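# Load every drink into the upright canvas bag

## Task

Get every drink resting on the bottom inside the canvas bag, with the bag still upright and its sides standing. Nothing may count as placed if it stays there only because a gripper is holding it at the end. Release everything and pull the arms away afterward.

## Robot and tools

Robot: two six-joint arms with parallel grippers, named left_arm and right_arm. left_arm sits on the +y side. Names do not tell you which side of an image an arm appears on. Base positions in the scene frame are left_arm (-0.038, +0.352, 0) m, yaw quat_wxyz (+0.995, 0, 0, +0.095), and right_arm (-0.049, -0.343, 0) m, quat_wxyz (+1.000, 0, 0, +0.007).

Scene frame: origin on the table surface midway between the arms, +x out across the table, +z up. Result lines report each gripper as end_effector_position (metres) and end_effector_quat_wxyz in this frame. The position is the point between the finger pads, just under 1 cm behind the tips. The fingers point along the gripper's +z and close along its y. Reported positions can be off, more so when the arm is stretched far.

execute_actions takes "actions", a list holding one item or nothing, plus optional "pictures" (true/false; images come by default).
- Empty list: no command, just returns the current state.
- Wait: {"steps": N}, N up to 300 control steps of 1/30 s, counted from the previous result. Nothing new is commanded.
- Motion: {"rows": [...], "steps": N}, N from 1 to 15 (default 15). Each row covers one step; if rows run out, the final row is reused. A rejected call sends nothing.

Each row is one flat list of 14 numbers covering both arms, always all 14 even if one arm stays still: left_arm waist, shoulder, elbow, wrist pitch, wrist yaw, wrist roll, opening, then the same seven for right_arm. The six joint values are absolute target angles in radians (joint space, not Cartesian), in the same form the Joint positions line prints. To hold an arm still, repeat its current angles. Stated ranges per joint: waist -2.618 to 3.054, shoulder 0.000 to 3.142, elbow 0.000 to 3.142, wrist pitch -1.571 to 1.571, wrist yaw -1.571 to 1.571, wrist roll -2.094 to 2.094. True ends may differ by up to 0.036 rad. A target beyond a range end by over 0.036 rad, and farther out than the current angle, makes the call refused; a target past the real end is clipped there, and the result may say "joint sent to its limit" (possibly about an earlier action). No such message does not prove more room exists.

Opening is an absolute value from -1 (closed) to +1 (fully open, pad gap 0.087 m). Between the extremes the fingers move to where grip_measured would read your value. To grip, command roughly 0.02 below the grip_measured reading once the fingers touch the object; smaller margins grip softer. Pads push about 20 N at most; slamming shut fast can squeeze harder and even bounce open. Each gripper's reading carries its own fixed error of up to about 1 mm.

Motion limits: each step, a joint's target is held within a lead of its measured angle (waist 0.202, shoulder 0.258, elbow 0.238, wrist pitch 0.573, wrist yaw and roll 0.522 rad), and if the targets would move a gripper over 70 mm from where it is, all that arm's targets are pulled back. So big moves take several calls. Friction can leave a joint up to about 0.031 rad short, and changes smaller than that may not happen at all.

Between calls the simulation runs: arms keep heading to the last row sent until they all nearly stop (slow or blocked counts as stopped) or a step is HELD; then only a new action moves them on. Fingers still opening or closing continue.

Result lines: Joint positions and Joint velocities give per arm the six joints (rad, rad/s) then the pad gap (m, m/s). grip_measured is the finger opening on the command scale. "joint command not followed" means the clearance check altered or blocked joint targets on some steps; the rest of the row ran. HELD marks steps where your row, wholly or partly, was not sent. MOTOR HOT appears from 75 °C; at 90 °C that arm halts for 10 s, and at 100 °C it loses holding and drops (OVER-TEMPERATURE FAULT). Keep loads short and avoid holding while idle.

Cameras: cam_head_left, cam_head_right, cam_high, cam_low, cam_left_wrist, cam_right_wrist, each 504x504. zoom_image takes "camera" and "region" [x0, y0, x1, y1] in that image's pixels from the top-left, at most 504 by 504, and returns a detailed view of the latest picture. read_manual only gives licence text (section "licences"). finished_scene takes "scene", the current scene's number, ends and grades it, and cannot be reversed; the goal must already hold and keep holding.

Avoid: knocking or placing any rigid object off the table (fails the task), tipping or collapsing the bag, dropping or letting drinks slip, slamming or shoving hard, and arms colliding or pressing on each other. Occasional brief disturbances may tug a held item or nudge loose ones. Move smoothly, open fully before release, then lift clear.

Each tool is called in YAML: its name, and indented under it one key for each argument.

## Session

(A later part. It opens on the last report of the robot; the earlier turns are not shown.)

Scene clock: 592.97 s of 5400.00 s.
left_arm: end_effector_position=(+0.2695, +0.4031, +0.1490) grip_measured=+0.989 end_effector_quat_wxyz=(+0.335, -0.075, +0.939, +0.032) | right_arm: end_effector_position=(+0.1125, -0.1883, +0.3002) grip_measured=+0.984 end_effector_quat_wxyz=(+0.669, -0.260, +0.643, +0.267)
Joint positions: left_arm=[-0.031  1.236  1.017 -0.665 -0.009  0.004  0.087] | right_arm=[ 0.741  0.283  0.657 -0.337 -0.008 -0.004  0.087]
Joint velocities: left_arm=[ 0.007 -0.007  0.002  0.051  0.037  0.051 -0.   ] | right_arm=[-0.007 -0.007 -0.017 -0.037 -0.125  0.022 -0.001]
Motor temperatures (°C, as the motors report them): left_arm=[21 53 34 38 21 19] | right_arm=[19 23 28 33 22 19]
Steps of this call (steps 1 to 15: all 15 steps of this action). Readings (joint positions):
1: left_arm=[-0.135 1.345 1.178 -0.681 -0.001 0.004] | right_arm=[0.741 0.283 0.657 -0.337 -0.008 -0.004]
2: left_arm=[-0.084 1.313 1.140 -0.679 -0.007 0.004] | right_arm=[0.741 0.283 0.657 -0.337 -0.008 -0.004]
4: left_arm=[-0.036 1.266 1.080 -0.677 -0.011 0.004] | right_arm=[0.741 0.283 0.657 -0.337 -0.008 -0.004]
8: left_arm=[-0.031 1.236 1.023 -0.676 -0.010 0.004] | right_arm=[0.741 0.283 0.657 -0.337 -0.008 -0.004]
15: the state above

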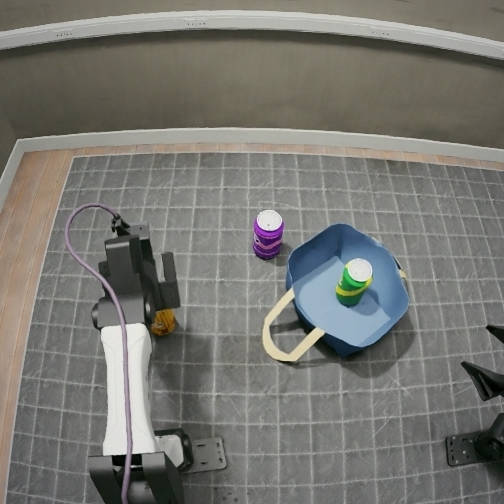

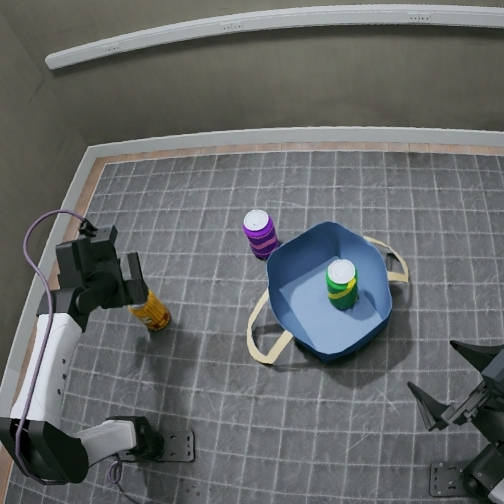

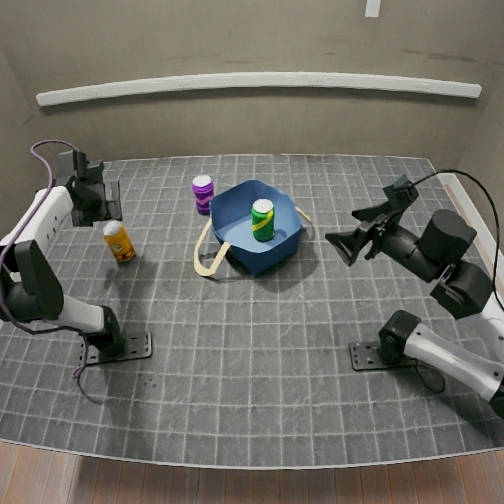

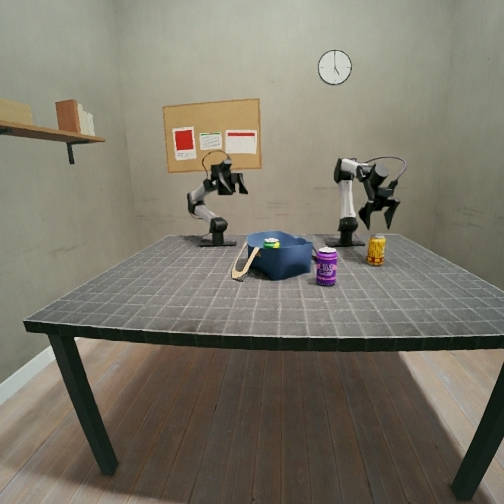

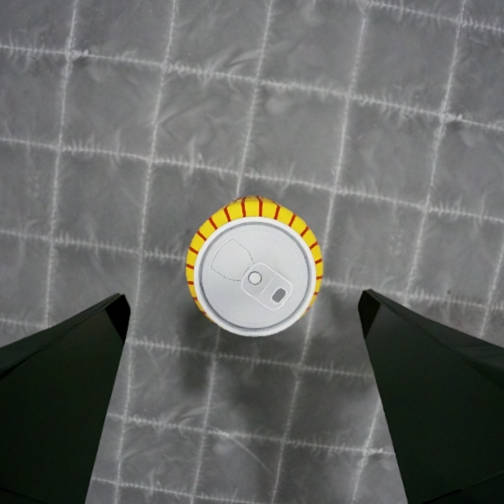

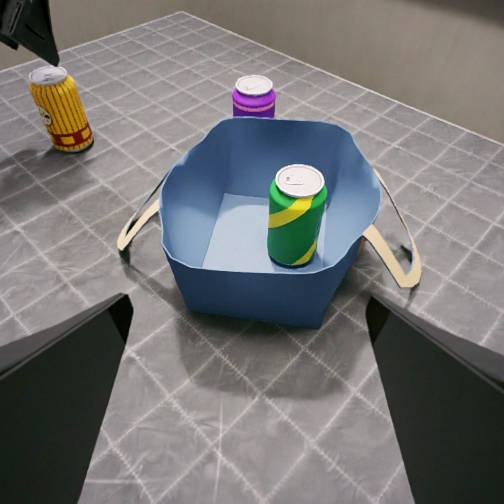

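execute_actions:
  actions:
    - {"rows": [[-0.04,1.235,0.995,-0.625,0,0,1,0.73,0.28,0.645,-0.33,0,0,1],[-0.047,1.24,0.985,-0.6,0,0,1,0.73,0.28,0.645,-0.33,0,0,1],[-0.051,1.243,0.97,-0.57,0,0,1,0.73,0.28,0.645,-0.33,0,0,1],[-0.051,1.246,0.95,-0.54,0,0,1,0.73,0.28,0.645,-0.33,0,0,1],[-0.051,1.25,0.928,-0.51,0,0,1,0.73,0.28,0.645,-0.33,0,0,1],[-0.051,1.254,0.905,-0.48,0,0,1,0.73,0.28,0.645,-0.33,0,0,1],[-0.051,1.258,0.88,-0.45,0,0,1,0.73,0.28,0.645,-0.33,0,0,1],[-0.051,1.263,0.855,-0.425,0,0,1,0.73,0.28,0.645,-0.33,0,0,1],[-0.051,1.268,0.832,-0.4,0,0,1,0.73,0.28,0.645,-0.33,0,0,1],[-0.051,1.272,0.81,-0.382,0,0,1,0.73,0.28,0.645,-0.33,0,0,1],[-0.051,1.276,0.79,-0.368,0,0,1,0.73,0.28,0.645,-0.33,0,0,1],[-0.051,1.279,0.775,-0.359,0,0,1,0.73,0.28,0.645,-0.33,0,0,1],[-0.051,1.281,0.764,-0.354,0,0,1,0.73,0.28,0.645,-0.33,0,0,1],[-0.051,1.282,0.758,-0.354,0,0,1,0.73,0.28,0.645,-0.33,0,0,1],[-0.051,1.282,0.755,-0.354,0,0,1,0.73,0.28,0.645,-0.33,0,0,1]], "steps": 15}
  pictures: false

execute_actions:
  actions:
    - {"rows": [[-0.051,1.282,0.755,-0.354,0,0,0.94,0.73,0.28,0.645,-0.33,0,0,1],[-0.051,1.282,0.755,-0.354,0,0,0.88,0.73,0.28,0.645,-0.33,0,0,1],[-0.051,1.282,0.755,-0.354,0,0,0.82,0.73,0.28,0.645,-0.33,0,0,1],[-0.051,1.282,0.755,-0.354,0,0,0.76,0.73,0.28,0.645,-0.33,0,0,1],[-0.051,1.282,0.755,-0.354,0,0,0.7,0.73,0.28,0.645,-0.33,0,0,1],[-0.051,1.282,0.755,-0.354,0,0,0.65,0.73,0.28,0.645,-0.33,0,0,1],[-0.051,1.282,0.755,-0.354,0,0,0.61,0.73,0.28,0.645,-0.33,0,0,1],[-0.051,1.282,0.755,-0.354,0,0,0.575,0.73,0.28,0.645,-0.33,0,0,1],[-0.051,1.282,0.755,-0.354,0,0,0.545,0.73,0.28,0.645,-0.33,0,0,1],[-0.051,1.282,0.755,-0.354,0,0,0.52,0.73,0.28,0.645,-0.33,0,0,1],[-0.051,1.282,0.755,-0.354,0,0,0.495,0.73,0.28,0.645,-0.33,0,0,1],[-0.051,1.282,0.755,-0.354,0,0,0.475,0.73,0.28,0.645,-0.33,0,0,1],[-0.051,1.282,0.755,-0.354,0,0,0.46,0.73,0.28,0.645,-0.33,0,0,1],[-0.051,1.282,0.755,-0.354,0,0,0.455,0.73,0.28,0.645,-0.33,0,0,1]], "steps": 15}

execute_actions:
  actions:
    - {"rows": [[-0.051,1.275,0.775,-0.36,0,0,0.455,0.73,0.28,0.645,-0.33,0,0,1],[-0.051,1.275,0.79,-0.375,0,0,0.455,0.73,0.28,0.645,-0.33,0,0,1],[-0.051,1.275,0.815,-0.4,0,0,0.455,0.73,0.28,0.645,-0.33,0,0,1],[-0.051,1.275,0.85,-0.435,0,0,0.455,0.73,0.28,0.645,-0.33,0,0,1],[-0.051,1.275,0.89,-0.475,0,0,0.455,0.73,0.28,0.645,-0.33,0,0,1],[-0.06,1.275,0.935,-0.52,0,0,0.455,0.73,0.28,0.645,-0.33,0,0,1],[-0.08,1.278,0.985,-0.57,0,0,0.455,0.73,0.28,0.645,-0.33,0,0,1],[-0.11,1.283,1.04,-0.62,0,0,0.455,0.73,0.28,0.645,-0.33,0,0,1],[-0.145,1.29,1.095,-0.67,0,0,0.455,0.73,0.28,0.645,-0.33,0,0,1],[-0.185,1.3,1.15,-0.72,0,0,0.455,0.73,0.28,0.645,-0.33,0,0,1],[-0.23,1.312,1.205,-0.765,0,0,0.455,0.73,0.28,0.645,-0.33,0,0,1],[-0.28,1.326,1.26,-0.81,0,0,0.455,0.73,0.28,0.645,-0.33,0,0,1],[-0.33,1.342,1.315,-0.85,0,0,0.455,0.73,0.28,0.645,-0.33,0,0,1],[-0.385,1.36,1.37,-0.885,0,0,0.455,0.73,0.28,0.645,-0.33,0,0,1],[-0.44,1.38,1.425,-0.915,0,0,0.455,0.73,0.28,0.645,-0.33,0,0,1]], "steps": 15}
  pictures: false

execute_actions:
  actions:
    - {"rows": [[-0.495,1.4,1.48,-0.94,0,0,0.455,0.73,0.28,0.645,-0.33,0,0,1],[-0.55,1.425,1.53,-0.96,0,0,0.455,0.73,0.28,0.645,-0.33,0,0,1],[-0.605,1.45,1.58,-0.975,0,0,0.455,0.73,0.28,0.645,-0.33,0,0,1],[-0.66,1.48,1.63,-0.985,0,0,0.455,0.73,0.28,0.645,-0.33,0,0,1],[-0.715,1.51,1.675,-0.99,0,0,0.455,0.73,0.28,0.645,-0.33,0,0,1],[-0.77,1.545,1.72,-0.992,0,0,0.455,0.73,0.28,0.645,-0.33,0,0,1],[-0.82,1.58,1.76,-0.992,0,0,0.455,0.73,0.28,0.645,-0.33,0,0,1],[-0.87,1.615,1.8,-0.99,0,0,0.455,0.73,0.28,0.645,-0.33,0,0,1],[-0.915,1.65,1.84,-0.988,0,0,0.455,0.73,0.28,0.645,-0.33,0,0,1],[-0.955,1.685,1.88,-0.985,0,0,0.455,0.73,0.28,0.645,-0.33,0,0,1],[-0.99,1.717,1.915,-0.98,0,0,0.455,0.73,0.28,0.645,-0.33,0,0,1],[-1.02,1.746,1.947,-0.975,0,0,0.455,0.73,0.28,0.645,-0.33,0,0,1],[-1.045,1.772,1.975,-0.965,0,0,0.455,0.73,0.28,0.645,-0.33,0,0,1],[-1.063,1.794,1.997,-0.955,0,0,0.455,0.73,0.28,0.645,-0.33,0,0,1],[-1.075,1.81,2.01,-0.94,0,0,0.455,0.73,0.28,0.645,-0.33,0,0,1]], "steps": 15}
  pictures: false

execute_actions:
  actions:
    - {"rows": [[-1.082,1.822,2.005,-0.925,0,0,0.455,0.73,0.28,0.645,-0.33,0,0,1],[-1.084,1.828,1.99,-0.905,0,0,0.455,0.73,0.28,0.645,-0.33,0,0,1],[-1.084,1.83,1.97,-0.883,0,0,0.455,0.73,0.28,0.645,-0.33,0,0,1],[-1.084,1.83,1.95,-0.86,0,0,0.455,0.73,0.28,0.645,-0.33,0,0,1],[-1.084,1.83,1.928,-0.835,0,0,0.455,0.73,0.28,0.645,-0.33,0,0,1],[-1.084,1.83,1.904,-0.81,0,0,0.455,0.73,0.28,0.645,-0.33,0,0,1],[-1.084,1.83,1.879,-0.784,0,0,0.455,0.73,0.28,0.645,-0.33,0,0,1],[-1.084,1.83,1.853,-0.758,0,0,0.455,0.73,0.28,0.645,-0.33,0,0,1],[-1.084,1.83,1.827,-0.732,0,0,0.455,0.73,0.28,0.645,-0.33,0,0,1],[-1.084,1.83,1.801,-0.706,0,0,0.455,0.73,0.28,0.645,-0.33,0,0,1],[-1.084,1.83,1.775,-0.68,0,0,0.455,0.73,0.28,0.645,-0.33,0,0,1],[-1.084,1.83,1.749,-0.654,0,0,0.455,0.73,0.28,0.645,-0.33,0,0,1],[-1.084,1.83,1.723,-0.628,0,0,0.455,0.73,0.28,0.645,-0.33,0,0,1],[-1.084,1.83,1.697,-0.603,0,0,0.455,0.73,0.28,0.645,-0.33,0,0,1],[-1.084,1.83,1.671,-0.58,0,0,0.455,0.73,0.28,0.645,-0.33,0,0,1]], "steps": 15}
  pictures: false

execute_actions:
  actions:
    - {"rows": [[-1.084,1.83,1.645,-0.558,0,0,0.455,0.73,0.28,0.645,-0.33,0,0,1],[-1.084,1.83,1.62,-0.539,0,0,0.455,0.73,0.28,0.645,-0.33,0,0,1],[-1.084,1.83,1.597,-0.523,0,0,0.455,0.73,0.28,0.645,-0.33,0,0,1],[-1.084,1.83,1.576,-0.511,0,0,0.455,0.73,0.28,0.645,-0.33,0,0,1],[-1.084,1.83,1.558,-0.503,0,0,0.455,0.73,0.28,0.645,-0.33,0,0,1],[-1.084,1.83,1.544,-0.499,0,0,0.455,0.73,0.28,0.645,-0.33,0,0,1],[-1.084,1.83,1.534,-0.499,0,0,0.455,0.73,0.28,0.645,-0.33,0,0,1],[-1.084,1.83,1.527,-0.499,0,0,0.455,0.73,0.28,0.645,-0.33,0,0,1]], "steps": 15}

Scene clock: 713.47 s of 5400.00 s.
left_arm: end_effector_position=(+0.2655, +0.3983, +0.0817) grip_measured=+0.989 end_effector_quat_wxyz=(+0.325, -0.069, +0.943, +0.028) | right_arm: end_effector_position=(+0.1125, -0.1883, +0.3002) grip_measured=+0.984 end_effector_quat_wxyz=(+0.669, -0.260, +0.643, +0.267)
Joint positions: left_arm=[-0.044  1.267  0.78  -0.419 -0.008  0.004  0.087] | right_arm=[ 0.741  0.283  0.657 -0.337 -0.008 -0.004  0.087]
Joint velocities: left_arm=[ 0.012  0.095 -0.281  0.227  0.037 -0.022 -0.001] | right_arm=[ 0.007 -0.012  0.017 -0.037 -0.022  0.007  0.   ]
Motor temperatures (°C, as the motors report them): left_arm=[21 33 34 37 21 19] | right_arm=[19 23 28 33 22 19]
Steps of this call (steps 1 to 15: the robot went on to your last target; steps 16 to 90: nothing new was sent; then 117.00 s passed at rest; steps 91 to 105: all 15 steps of this action). Readings (joint positions):
91: left_arm=[-0.031 1.236 1.017 -0.659 -0.009 0.004] | right_arm=[0.741 0.283 0.657 -0.337 -0.008 -0.004]
92: left_arm=[-0.032 1.236 1.015 -0.652 -0.009 0.004] | right_arm=[0.741 0.283 0.657 -0.337 -0.008 -0.004]
94: left_arm=[-0.039 1.236 1.000 -0.621 -0.009 0.004] | right_arm=[0.741 0.283 0.657 -0.337 -0.008 -0.004]
98: left_arm=[-0.044 1.236 0.921 -0.531 -0.008 0.004] | right_arm=[0.741 0.283 0.657 -0.337 -0.008 -0.004]
105: the state above

Scene clock: 713.97 s of 5400.00 s.
left_arm: end_effector_position=(+0.2715, +0.3990, +0.0820) grip_measured=+0.478 end_effector_quat_wxyz=(+0.339, -0.068, +0.938, +0.029) | right_arm: end_effector_position=(+0.1125, -0.1883, +0.3002) grip_measured=+0.984 end_effector_quat_wxyz=(+0.669, -0.260, +0.643, +0.267)
Joint positions: left_arm=[-0.044  1.269  0.768 -0.376 -0.007  0.004  0.065] | right_arm=[ 0.741  0.283  0.657 -0.337 -0.008 -0.004  0.087]
Joint velocities: left_arm=[ 0.007  0.007 -0.012 -0.037 -0.037 -0.007 -0.   ] | right_arm=[-0.017 -0.012  0.012 -0.051  0.007  0.022 -0.   ]
Motor temperatures (°C, as the motors report them): left_arm=[21 33 34 37 21 19] | right_arm=[19 23 28 33 22 19]
Steps of this call (steps 1 to 15: all 15 steps of this action). Readings (joint positions):
1: left_arm=[-0.044 1.269 0.772 -0.414 -0.008 0.004] | right_arm=[0.741 0.283 0.657 -0.337 -0.008 -0.004]
2: left_arm=[-0.044 1.269 0.769 -0.410 -0.008 0.004] | right_arm=[0.741 0.283 0.657 -0.337 -0.008 -0.004]
4: left_arm=[-0.044 1.269 0.768 -0.399 -0.008 0.004] | right_arm=[0.741 0.283 0.657 -0.337 -0.008 -0.004]
8: left_arm=[-0.044 1.269 0.768 -0.382 -0.008 0.004] | right_arm=[0.741 0.283 0.657 -0.337 -0.008 -0.004]
15: the state above

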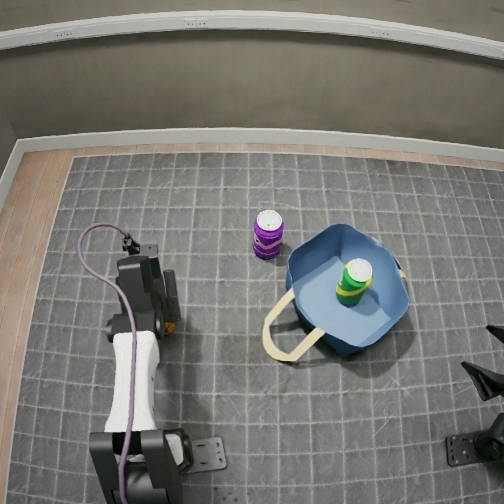

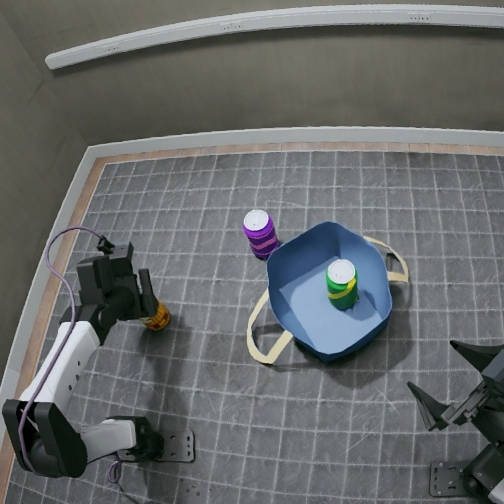

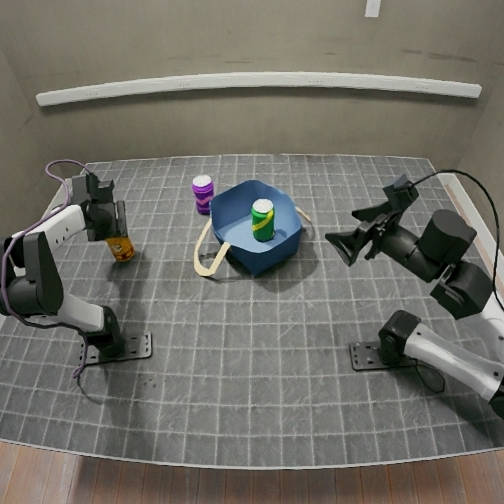

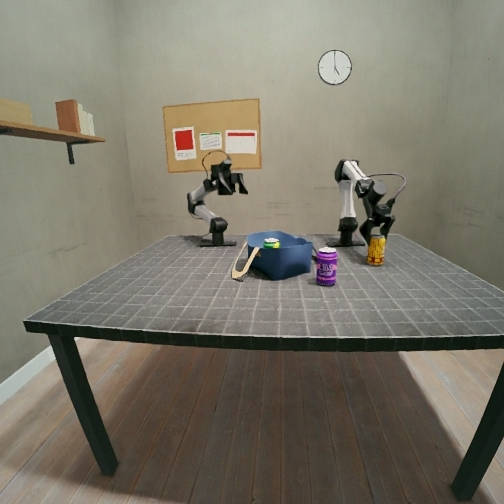

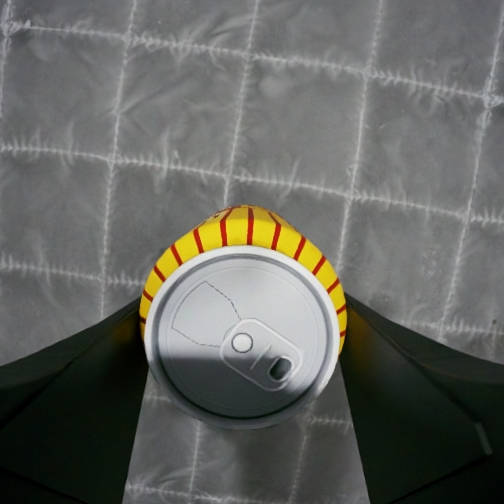

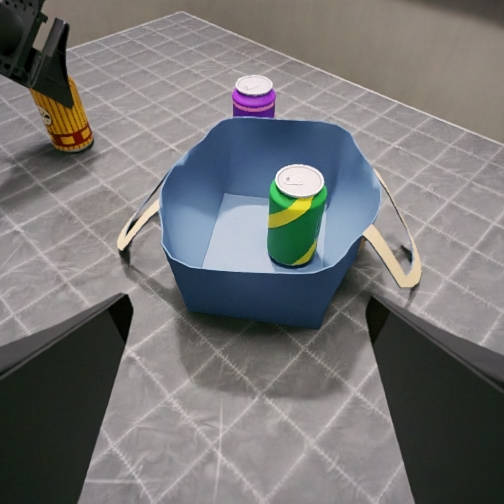

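Scene clock: 714.47 s of 5400.00 s.
left_arm: end_effector_position=(+0.3065, +0.3040, +0.2097) grip_measured=+0.478 end_effector_quat_wxyz=(+0.366, +0.067, +0.928, -0.018) | right_arm: end_effector_position=(+0.1125, -0.1883, +0.3002) grip_measured=+0.984 end_effector_quat_wxyz=(+0.669, -0.260, +0.643, +0.267)
Joint positions: left_arm=[-0.338  1.343  1.302 -0.779 -0.018  0.003  0.065] | right_arm=[ 0.741  0.283  0.657 -0.337 -0.008 -0.004  0.087]
Joint velocities: left_arm=[-1.551  0.432  1.697 -0.857 -0.051 -0.007 -0.   ] | right_arm=[-0.012 -0.007  0.002 -0.051  0.022 -0.022 -0.   ]
Motor temperatures (°C, as the motors report them): left_arm=[21 33 34 37 21 19] | right_arm=[19 23 28 33 22 19]
Steps of this call (steps 1 to 15: all 15 steps of this action). Readings (joint positions):
1: left_arm=[-0.044 1.269 0.768 -0.376 -0.007 0.004] | right_arm=[0.741 0.283 0.657 -0.337 -0.008 -0.004]
2: left_arm=[-0.044 1.269 0.768 -0.376 -0.007 0.004] | right_arm=[0.741 0.283 0.657 -0.337 -0.008 -0.004]
4: left_arm=[-0.044 1.270 0.779 -0.394 -0.007 0.004] | right_arm=[0.741 0.283 0.657 -0.337 -0.008 -0.004]
8: left_arm=[-0.061 1.285 0.898 -0.535 -0.010 0.004] | right_arm=[0.741 0.283 0.657 -0.337 -0.008 -0.004]
15: the state above

Scene clock: 714.97 s of 5400.00 s.
left_arm: end_effector_position=(+0.2546, +0.0129, +0.2566) grip_measured=+0.479 end_effector_quat_wxyz=(+0.331, +0.389, +0.846, -0.152) | right_arm: end_effector_position=(+0.1125, -0.1883, +0.3002) grip_measured=+0.984 end_effector_quat_wxyz=(+0.669, -0.260, +0.643, +0.267)
Joint positions: left_arm=[-1.049  1.784  1.938 -0.979  0.003  0.003  0.065] | right_arm=[ 0.741  0.283  0.657 -0.337 -0.008 -0.004  0.087]
Joint velocities: left_arm=[-0.647  0.725  0.574  0.022  0.051 -0.037 -0.002] | right_arm=[ 0.017  0.002 -0.007 -0.037  0.037  0.007  0.   ]
Motor temperatures (°C, as the motors report them): left_arm=[21 33 34 37 21 19] | right_arm=[19 23 28 33 22 19]
Steps of this call (steps 1 to 15: all 15 steps of this action). Readings (joint positions):
1: left_arm=[-0.394 1.360 1.360 -0.809 -0.017 0.003] | right_arm=[0.741 0.283 0.657 -0.337 -0.008 -0.004]
2: left_arm=[-0.449 1.378 1.415 -0.837 -0.015 0.003] | right_arm=[0.741 0.283 0.657 -0.337 -0.008 -0.004]
4: left_arm=[-0.561 1.423 1.519 -0.888 -0.013 0.003] | right_arm=[0.741 0.283 0.657 -0.337 -0.008 -0.004]
8: left_arm=[-0.777 1.544 1.704 -0.956 -0.008 0.003] | right_arm=[0.741 0.283 0.657 -0.337 -0.008 -0.004]
15: the state above

Scene clock: 715.47 s of 5400.00 s.
left_arm: end_effector_position=(+0.2542, -0.0176, +0.1786) grip_measured=+0.479 end_effector_quat_wxyz=(+0.308, +0.411, +0.845, -0.152) | right_arm: end_effector_position=(+0.1125, -0.1883, +0.3002) grip_measured=+0.984 end_effector_quat_wxyz=(+0.669, -0.260, +0.643, +0.267)
Joint positions: left_arm=[-1.09   1.843  1.715 -0.742  0.008  0.003  0.065] | right_arm=[ 0.741  0.283  0.657 -0.337 -0.008 -0.004  0.087]
Joint velocities: left_arm=[ 0.012 -0.017 -0.779  0.623 -0.081 -0.037  0.   ] | right_arm=[-0.007 -0.002 -0.012 -0.007  0.022 -0.007 -0.   ]
Motor temperatures (°C, as the motors report them): left_arm=[21 33 34 37 21 19] | right_arm=[19 23 28 33 22 19]
Steps of this call (steps 1 to 15: all 15 steps of this action). Readings (joint positions):
1: left_arm=[-1.068 1.806 1.952 -0.976 0.006 0.003] | right_arm=[0.741 0.283 0.657 -0.337 -0.008 -0.004]
2: left_arm=[-1.081 1.821 1.955 -0.970 0.009 0.003] | right_arm=[0.741 0.283 0.657 -0.337 -0.008 -0.004]
4: left_arm=[-1.093 1.839 1.953 -0.960 0.013 0.003] | right_arm=[0.741 0.283 0.657 -0.337 -0.008 -0.004]
8: left_arm=[-1.090 1.843 1.899 -0.900 0.009 0.003] | right_arm=[0.741 0.283 0.657 -0.337 -0.008 -0.004]
15: the state above

Scene clock: 715.97 s of 5400.00 s.
left_arm: end_effector_position=(+0.2507, -0.0130, +0.1262) grip_measured=+0.479 end_effector_quat_wxyz=(+0.295, +0.413, +0.849, -0.146) | right_arm: end_effector_position=(+0.1125, -0.1883, +0.3002) grip_measured=+0.984 end_effector_quat_wxyz=(+0.669, -0.260, +0.643, +0.267)
Joint positions: left_arm=[-1.09   1.843  1.522 -0.578  0.008  0.003  0.065] | right_arm=[ 0.741  0.283  0.657 -0.337 -0.008 -0.004  0.087]
Joint velocities: left_arm=[ 0.017 -0.002  0.007  0.139 -0.125  0.007  0.   ] | right_arm=[-0.012 -0.002  0.002 -0.066 -0.066 -0.051 -0.   ]
Motor temperatures (°C, as the motors report them): left_arm=[21 33 34 37 21 19] | right_arm=[19 23 28 33 22 19]
Steps of this call (steps 1 to 15: all 15 steps of this action). Readings (joint positions):
1: left_arm=[-1.090 1.843 1.688 -0.719 0.008 0.003] | right_arm=[0.741 0.283 0.657 -0.337 -0.008 -0.004]
2: left_arm=[-1.090 1.843 1.662 -0.698 0.008 0.003] | right_arm=[0.741 0.283 0.657 -0.337 -0.008 -0.004]
4: left_arm=[-1.090 1.843 1.613 -0.657 0.008 0.003] | right_arm=[0.741 0.283 0.657 -0.337 -0.008 -0.004]
8: left_arm=[-1.090 1.843 1.541 -0.607 0.008 0.003] | right_arm=[0.741 0.283 0.657 -0.337 -0.008 -0.004]
15: the state above

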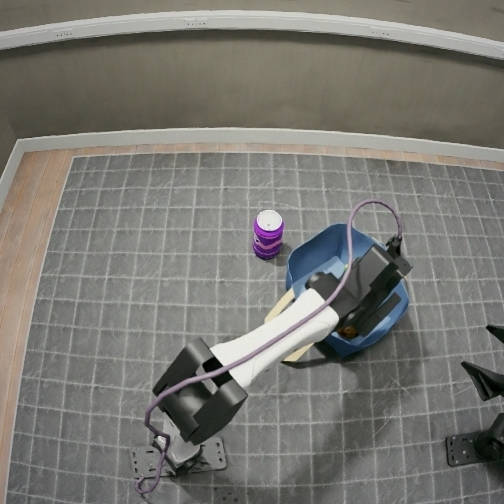

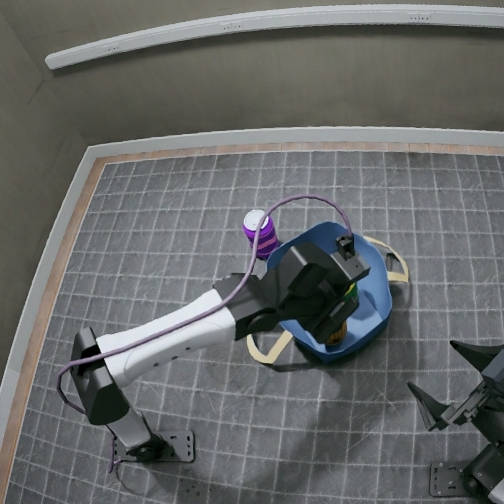

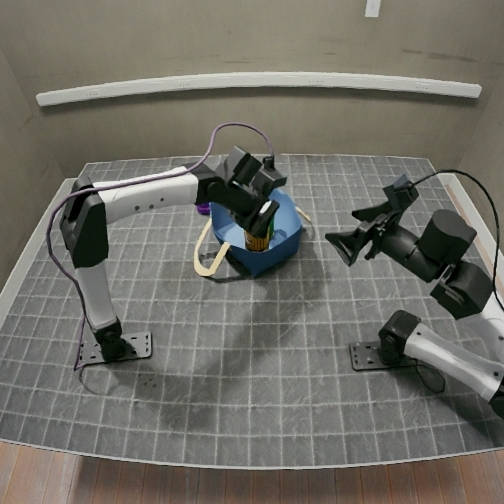

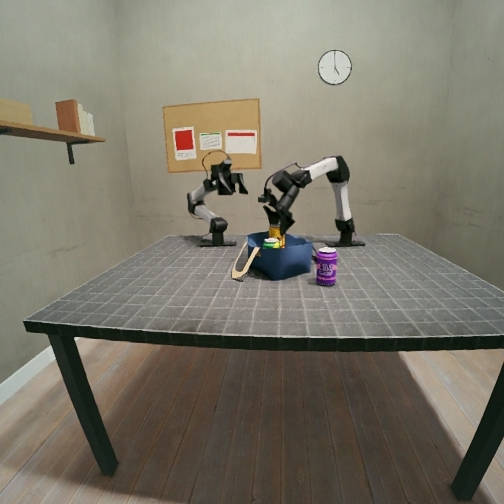

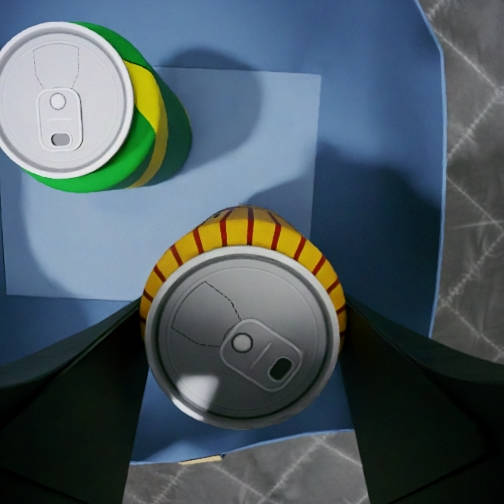

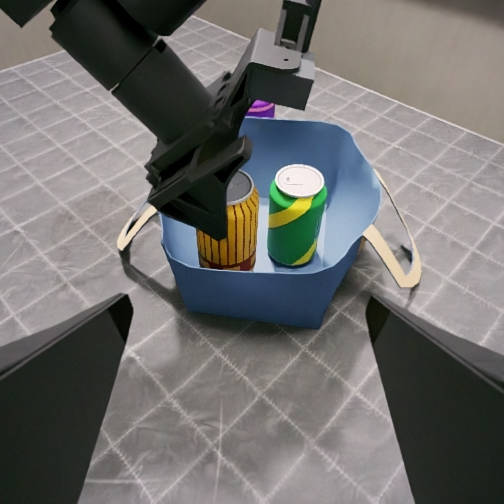

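execute_actions:
  actions:
    - {"rows": [[-1.08,1.834,1.522,-0.485,0,0,0.455,0.73,0.28,0.645,-0.33,0,0,1],[-1.076,1.838,1.514,-0.468,0,0,0.455,0.73,0.28,0.645,-0.33,0,0,1],[-1.073,1.843,1.504,-0.45,0,0,0.455,0.73,0.28,0.645,-0.33,0,0,1],[-1.072,1.848,1.493,-0.432,0,0,0.455,0.73,0.28,0.645,-0.33,0,0,1],[-1.072,1.853,1.482,-0.414,0,0,0.455,0.73,0.28,0.645,-0.33,0,0,1],[-1.072,1.858,1.471,-0.397,0,0,0.455,0.73,0.28,0.645,-0.33,0,0,1],[-1.072,1.862,1.46,-0.381,0,0,0.455,0.73,0.28,0.645,-0.33,0,0,1],[-1.072,1.866,1.45,-0.367,0,0,0.455,0.73,0.28,0.645,-0.33,0,0,1],[-1.072,1.869,1.441,-0.355,0,0,0.455,0.73,0.28,0.645,-0.33,0,0,1],[-1.072,1.872,1.433,-0.345,0,0,0.455,0.73,0.28,0.645,-0.33,0,0,1],[-1.072,1.874,1.426,-0.338,0,0,0.455,0.73,0.28,0.645,-0.33,0,0,1],[-1.072,1.874,1.42,-0.334,0,0,0.455,0.73,0.28,0.645,-0.33,0,0,1],[-1.072,1.874,1.414,-0.332,0,0,0.455,0.73,0.28,0.645,-0.33,0,0,1],[-1.072,1.874,1.409,-0.332,0,0,0.455,0.73,0.28,0.645,-0.33,0,0,1],[-1.072,1.874,1.404,-0.332,0,0,0.455,0.73,0.28,0.645,-0.33,0,0,1]], "steps": 15}
  pictures: false

execute_actions:
  actions:
    - {"rows": [[-1.072,1.874,1.399,-0.332,0,0,0.455,0.73,0.28,0.645,-0.33,0,0,1],[-1.072,1.874,1.394,-0.332,0,0,0.455,0.73,0.28,0.645,-0.33,0,0,1],[-1.072,1.874,1.389,-0.332,0,0,0.455,0.73,0.28,0.645,-0.33,0,0,1],[-1.072,1.874,1.384,-0.332,0,0,0.455,0.73,0.28,0.645,-0.33,0,0,1],[-1.072,1.874,1.38,-0.332,0,0,0.455,0.73,0.28,0.645,-0.33,0,0,1],[-1.072,1.874,1.38,-0.332,0,0,0.455,0.73,0.28,0.645,-0.33,0,0,1],[-1.072,1.874,1.38,-0.34,0,0,0.455,0.73,0.28,0.645,-0.33,0,0,1],[-1.072,1.874,1.38,-0.35,0,0,0.455,0.73,0.28,0.645,-0.33,0,0,1],[-1.072,1.874,1.38,-0.365,0,0,0.5,0.73,0.28,0.645,-0.33,0,0,1],[-1.072,1.874,1.385,-0.38,0,0,0.56,0.73,0.28,0.645,-0.33,0,0,1],[-1.072,1.874,1.39,-0.38,0,0,0.64,0.73,0.28,0.645,-0.33,0,0,1],[-1.072,1.874,1.395,-0.38,0,0,0.74,0.73,0.28,0.645,-0.33,0,0,1],[-1.072,1.874,1.4,-0.385,0,0,0.84,0.73,0.28,0.645,-0.33,0,0,1],[-1.072,1.874,1.41,-0.4,0,0,0.9,0.73,0.28,0.645,-0.33,0,0,1],[-1.072,1.874,1.43,-0.43,0,0,0.9,0.73,0.28,0.645,-0.33,0,0,1]], "steps": 15}
  pictures: false

execute_actions:
  actions:
    - {"rows": [[-1.072,1.874,1.455,-0.465,0,0,0.9,0.73,0.28,0.645,-0.33,0,0,1],[-1.072,1.874,1.485,-0.505,0,0,0.9,0.73,0.28,0.645,-0.33,0,0,1],[-1.072,1.874,1.52,-0.545,0,0,0.9,0.73,0.28,0.645,-0.33,0,0,1],[-1.072,1.874,1.56,-0.59,0,0,0.9,0.73,0.28,0.645,-0.33,0,0,1],[-1.072,1.874,1.6,-0.63,0,0,0.9,0.73,0.28,0.645,-0.33,0,0,1],[-1.072,1.874,1.64,-0.67,0,0,0.9,0.73,0.28,0.645,-0.33,0,0,1],[-1.068,1.874,1.68,-0.705,0,0,0.9,0.73,0.28,0.645,-0.33,0,0,1],[-1.055,1.88,1.72,-0.735,0,0,0.9,0.73,0.28,0.645,-0.33,0,0,1],[-1.03,1.89,1.76,-0.76,0,0,0.95,0.73,0.28,0.645,-0.33,0,0,1],[-0.995,1.905,1.8,-0.78,0,0,1,0.73,0.28,0.645,-0.33,0,0,1],[-0.955,1.925,1.84,-0.795,0,0,1,0.73,0.28,0.645,-0.33,0,0,1],[-0.91,1.95,1.875,-0.805,0,0,1,0.73,0.28,0.645,-0.33,0,0,1],[-0.865,1.977,1.91,-0.808,0,0,1,0.73,0.28,0.645,-0.33,0,0,1],[-0.82,2.005,1.943,-0.808,0,0,1,0.73,0.28,0.645,-0.33,0,0,1],[-0.775,2.033,1.973,-0.808,0,0,1,0.73,0.28,0.645,-0.33,0,0,1]], "steps": 15}
  pictures: false

execute_actions:
  actions:
    - {"rows": [[-0.73,2.06,2.0,-0.808,0,0,1,0.73,0.28,0.645,-0.33,0,0,1],[-0.688,2.085,2.024,-0.808,0,0,1,0.73,0.28,0.645,-0.33,0,0,1],[-0.65,2.107,2.045,-0.808,0,0,1,0.73,0.28,0.645,-0.33,0,0,1],[-0.617,2.126,2.062,-0.808,0,0,1,0.73,0.28,0.645,-0.33,0,0,1],[-0.59,2.141,2.076,-0.808,0,0,1,0.73,0.28,0.645,-0.33,0,0,1],[-0.569,2.152,2.087,-0.808,0,0,1,0.73,0.28,0.645,-0.33,0,0,1],[-0.554,2.16,2.095,-0.808,0,0,1,0.73,0.28,0.645,-0.33,0,0,1],[-0.546,2.165,2.1,-0.808,0,0,1,0.73,0.28,0.645,-0.33,0,0,1],[-0.543,2.165,2.1,-0.808,0,0,1,0.73,0.28,0.645,-0.33,0,0,1]], "steps": 15}

Scene clock: 784.37 s of 5400.00 s.
left_arm: end_effector_position=(+0.2591, -0.0135, +0.0859) grip_measured=+0.479 end_effector_quat_wxyz=(+0.299, +0.407, +0.851, -0.145) | right_arm: end_effector_position=(+0.1125, -0.1883, +0.3002) grip_measured=+0.984 end_effector_quat_wxyz=(+0.669, -0.260, +0.643, +0.267)
Joint positions: left_arm=[-1.077  1.884  1.411 -0.421  0.007  0.003  0.065] | right_arm=[ 0.741  0.283  0.657 -0.337 -0.008 -0.004  0.087]
Joint velocities: left_arm=[-0.027  0.002 -0.12   0.066  0.081  0.007  0.   ] | right_arm=[-0.012  0.012 -0.002  0.037  0.066 -0.037 -0.001]
Motor temperatures (°C, as the motors report them): left_arm=[21 43 37 42 21 19] | right_arm=[19 22 28 33 22 19]
Steps of this call (steps 1 to 30: the robot went on to your last target; steps 31 to 90: nothing new was sent; then 64.90 s passed at rest; steps 91 to 105: all 15 steps of this action). Readings (joint positions):
91: left_arm=[-1.090 1.843 1.522 -0.563 0.008 0.003] | right_arm=[0.741 0.283 0.657 -0.337 -0.008 -0.004]
92: left_arm=[-1.089 1.843 1.522 -0.560 0.008 0.003] | right_arm=[0.741 0.283 0.657 -0.337 -0.008 -0.004]
94: left_arm=[-1.086 1.843 1.514 -0.541 0.008 0.003] | right_arm=[0.741 0.283 0.657 -0.337 -0.008 -0.004]
98: left_arm=[-1.078 1.850 1.476 -0.481 0.007 0.003] | right_arm=[0.741 0.283 0.657 -0.337 -0.008 -0.004]
105: the state above

Scene clock: 784.87 s of 5400.00 s.
left_arm: end_effector_position=(+0.2614, -0.0160, +0.0851) grip_measured=+0.890 end_effector_quat_wxyz=(+0.307, +0.405, +0.848, -0.148) | right_arm: end_effector_position=(+0.1125, -0.1883, +0.3002) grip_measured=+0.984 end_effector_quat_wxyz=(+0.669, -0.260, +0.643, +0.267)
Joint positions: left_arm=[-1.077  1.884  1.398 -0.389  0.005  0.003  0.083] | right_arm=[ 0.741  0.283  0.657 -0.337 -0.008 -0.004  0.087]
Joint velocities: left_arm=[-0.017 -0.007  0.085 -0.212 -0.081 -0.022  0.016] | right_arm=[-0.007  0.007 -0.027  0.051 -0.095 -0.066  0.001]
Motor temperatures (°C, as the motors report them): left_arm=[21 43 37 42 21 19] | right_arm=[19 22 28 33 22 19]
Steps of this call (steps 1 to 15: all 15 steps of this action). Readings (joint positions):
1: left_arm=[-1.077 1.884 1.410 -0.416 0.006 0.003] | right_arm=[0.741 0.283 0.657 -0.337 -0.008 -0.004]
2: left_arm=[-1.077 1.884 1.408 -0.410 0.006 0.003] | right_arm=[0.741 0.283 0.657 -0.337 -0.008 -0.004]
4: left_arm=[-1.077 1.884 1.401 -0.398 0.005 0.003] | right_arm=[0.741 0.283 0.657 -0.337 -0.008 -0.004]
8: left_arm=[-1.077 1.884 1.396 -0.385 0.005 0.003] | right_arm=[0.741 0.283 0.657 -0.337 -0.008 -0.004]
15: the state above

Scene clock: 785.37 s of 5400.00 s.
left_arm: end_effector_position=(+0.3597, +0.0220, +0.2126) grip_measured=+0.989 end_effector_quat_wxyz=(+0.375, +0.313, +0.862, -0.139) | right_arm: end_effector_position=(+0.1125, -0.1883, +0.3002) grip_measured=+0.984 end_effector_quat_wxyz=(+0.669, -0.260, +0.643, +0.267)
Joint positions: left_arm=[-0.88   1.94   1.912 -0.721  0.01   0.003  0.087] | right_arm=[ 0.741  0.283  0.657 -0.337 -0.008 -0.004  0.087]
Joint velocities: left_arm=[ 1.331  0.613  0.916 -0.095 -0.066  0.037 -0.001] | right_arm=[ 0.007 -0.007 -0.002 -0.037 -0.007  0.022 -0.001]
Motor temperatures (°C, as the motors report them): left_arm=[21 43 37 42 21 19] | right_arm=[19 22 28 33 22 19]
Steps of this call (steps 1 to 15: all 15 steps of this action). Readings (joint positions):
1: left_arm=[-1.077 1.884 1.405 -0.401 0.005 0.003] | right_arm=[0.741 0.283 0.657 -0.337 -0.008 -0.004]
2: left_arm=[-1.077 1.884 1.418 -0.422 0.005 0.003] | right_arm=[0.741 0.283 0.657 -0.337 -0.008 -0.004]
4: left_arm=[-1.077 1.884 1.468 -0.477 0.005 0.003] | right_arm=[0.741 0.283 0.657 -0.337 -0.008 -0.004]
8: left_arm=[-1.076 1.884 1.628 -0.596 0.005 0.003] | right_arm=[0.741 0.283 0.657 -0.337 -0.008 -0.004]
15: the state above

Scene clock: 785.87 s of 5400.00 s.
left_arm: end_effector_position=(+0.4747, +0.1710, +0.1458) grip_measured=+0.989 end_effector_quat_wxyz=(+0.328, +0.160, +0.929, -0.054) | right_arm: end_effector_position=(+0.1125, -0.1883, +0.3002) grip_measured=+0.984 end_effector_quat_wxyz=(+0.669, -0.260, +0.643, +0.267)
Joint positions: left_arm=[-0.532  2.173  2.073 -0.793 -0.004  0.003  0.087] | right_arm=[ 0.741  0.283  0.657 -0.337 -0.008 -0.004  0.087]
Joint velocities: left_arm=[-0.129  0.002  0.095 -0.051 -0.066 -0.007  0.   ] | right_arm=[-0.002  0.007 -0.022 -0.051 -0.066  0.022 -0.001]
Motor temperatures (°C, as the motors report them): left_arm=[21 43 37 42 21 19] | right_arm=[19 22 28 33 22 19]
Steps of this call (steps 1 to 15: all 15 steps of this action). Readings (joint positions):
1: left_arm=[-0.833 1.963 1.942 -0.724 0.010 0.003] | right_arm=[0.741 0.283 0.657 -0.337 -0.008 -0.004]
2: left_arm=[-0.787 1.989 1.967 -0.728 0.009 0.003] | right_arm=[0.741 0.283 0.657 -0.337 -0.008 -0.004]
4: left_arm=[-0.698 2.047 2.013 -0.739 0.008 0.003] | right_arm=[0.741 0.283 0.657 -0.337 -0.008 -0.004]
8: left_arm=[-0.558 2.146 2.060 -0.763 0.002 0.003] | right_arm=[0.741 0.283 0.657 -0.337 -0.008 -0.004]
15: the state above

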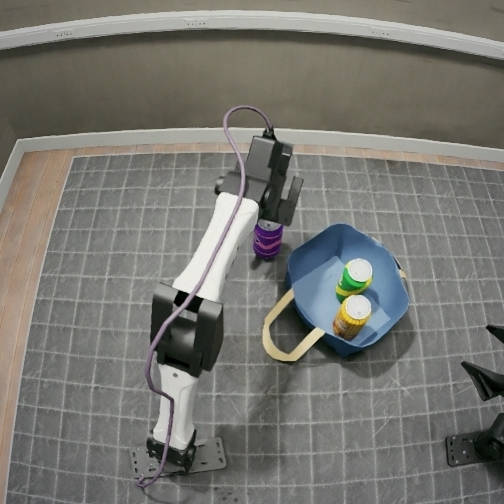

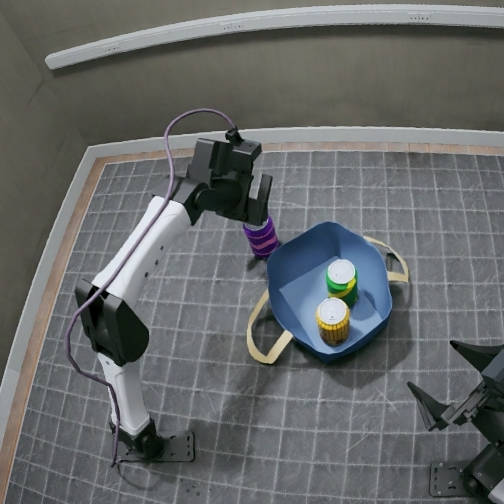

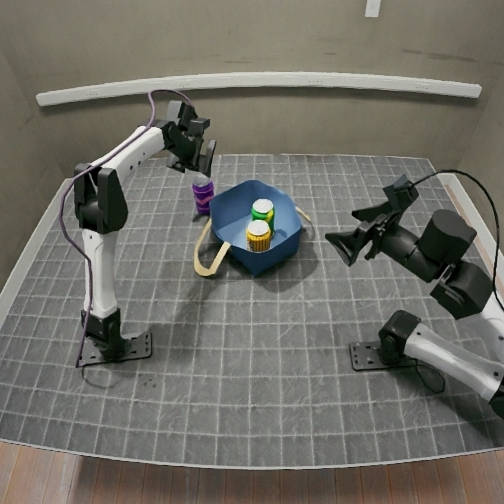

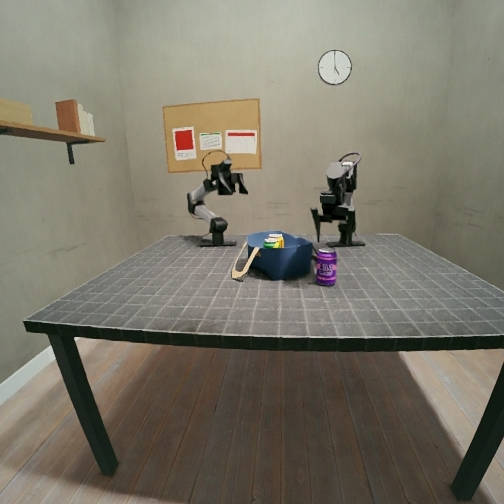

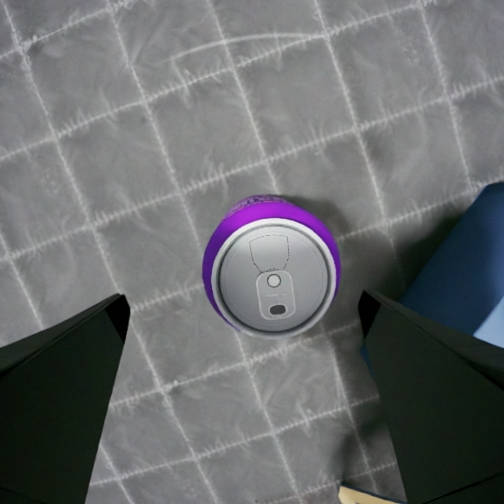

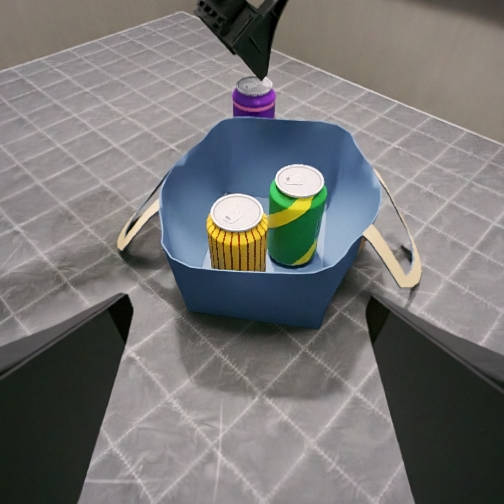

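execute_actions:
  actions: []

Scene clock: 788.67 s of 5400.00 s.
left_arm: end_effector_position=(+0.4742, +0.1664, +0.1481) grip_measured=+0.989 end_effector_quat_wxyz=(+0.331, +0.164, +0.928, -0.056) | right_arm: end_effector_position=(+0.1125, -0.1883, +0.3002) grip_measured=+0.984 end_effector_quat_wxyz=(+0.669, -0.260, +0.643, +0.267)
Joint positions: left_arm=[-0.54   2.173  2.079 -0.793 -0.004  0.003  0.087] | right_arm=[ 0.741  0.283  0.657 -0.337 -0.008 -0.004  0.087]
Joint velocities: left_arm=[-0.017 -0.007  0.002 -0.037 -0.037  0.007 -0.   ] | right_arm=[ 0.007 -0.002  0.012 -0.037 -0.007  0.051  0.001]
Motor temperatures (°C, as the motors report them): left_arm=[21 44 38 41 21 19] | right_arm=[19 22 28 33 22 19]
Steps of this call (steps 1 to 15: the robot went on to your last target; steps 16 to 84: nothing new was sent). Readings (joint positions):
1: left_arm=[-0.535 2.173 2.076 -0.793 -0.004 0.003] | right_arm=[0.741 0.283 0.657 -0.337 -0.008 -0.004]
2: left_arm=[-0.538 2.173 2.078 -0.793 -0.004 0.003] | right_arm=[0.741 0.283 0.657 -0.337 -0.008 -0.004]
4: left_arm=[-0.540 2.173 2.079 -0.793 -0.004 0.003] | right_arm=[0.741 0.283 0.657 -0.337 -0.008 -0.004]
8: left_arm=[-0.540 2.173 2.079 -0.793 -0.004 0.003] | right_arm=[0.741 0.283 0.657 -0.337 -0.008 -0.004]
84: the state above
All arms were judged still, so your last target was given up. Only a new action makes them travel on or press farther. Fingers that are still opening or closing keep moving.

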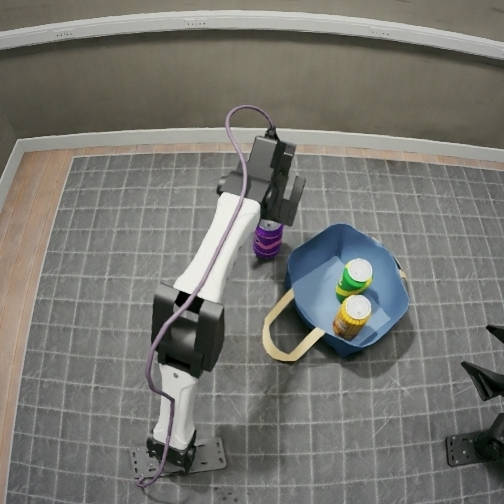

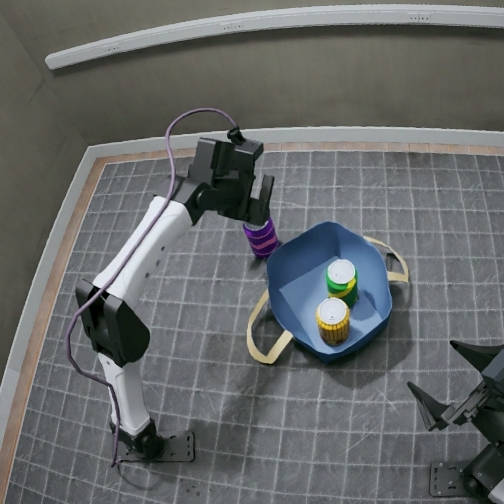

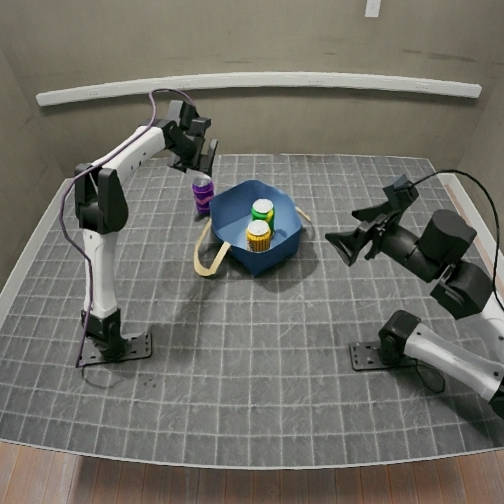

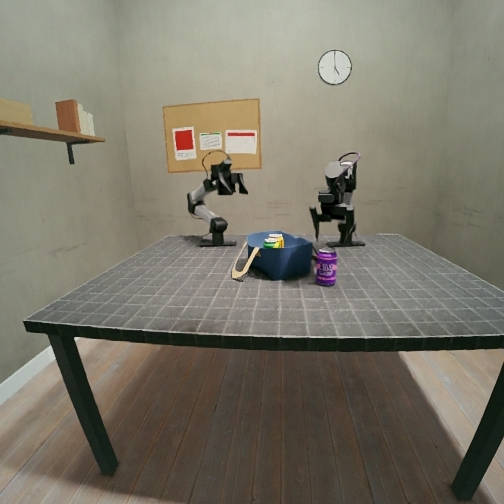

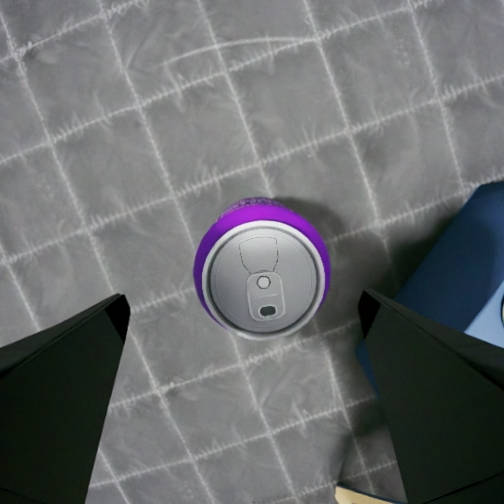

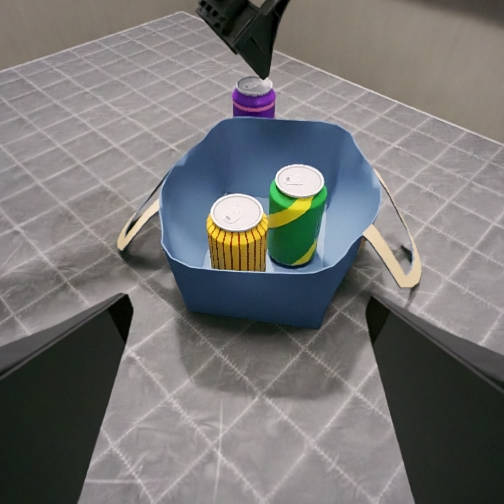

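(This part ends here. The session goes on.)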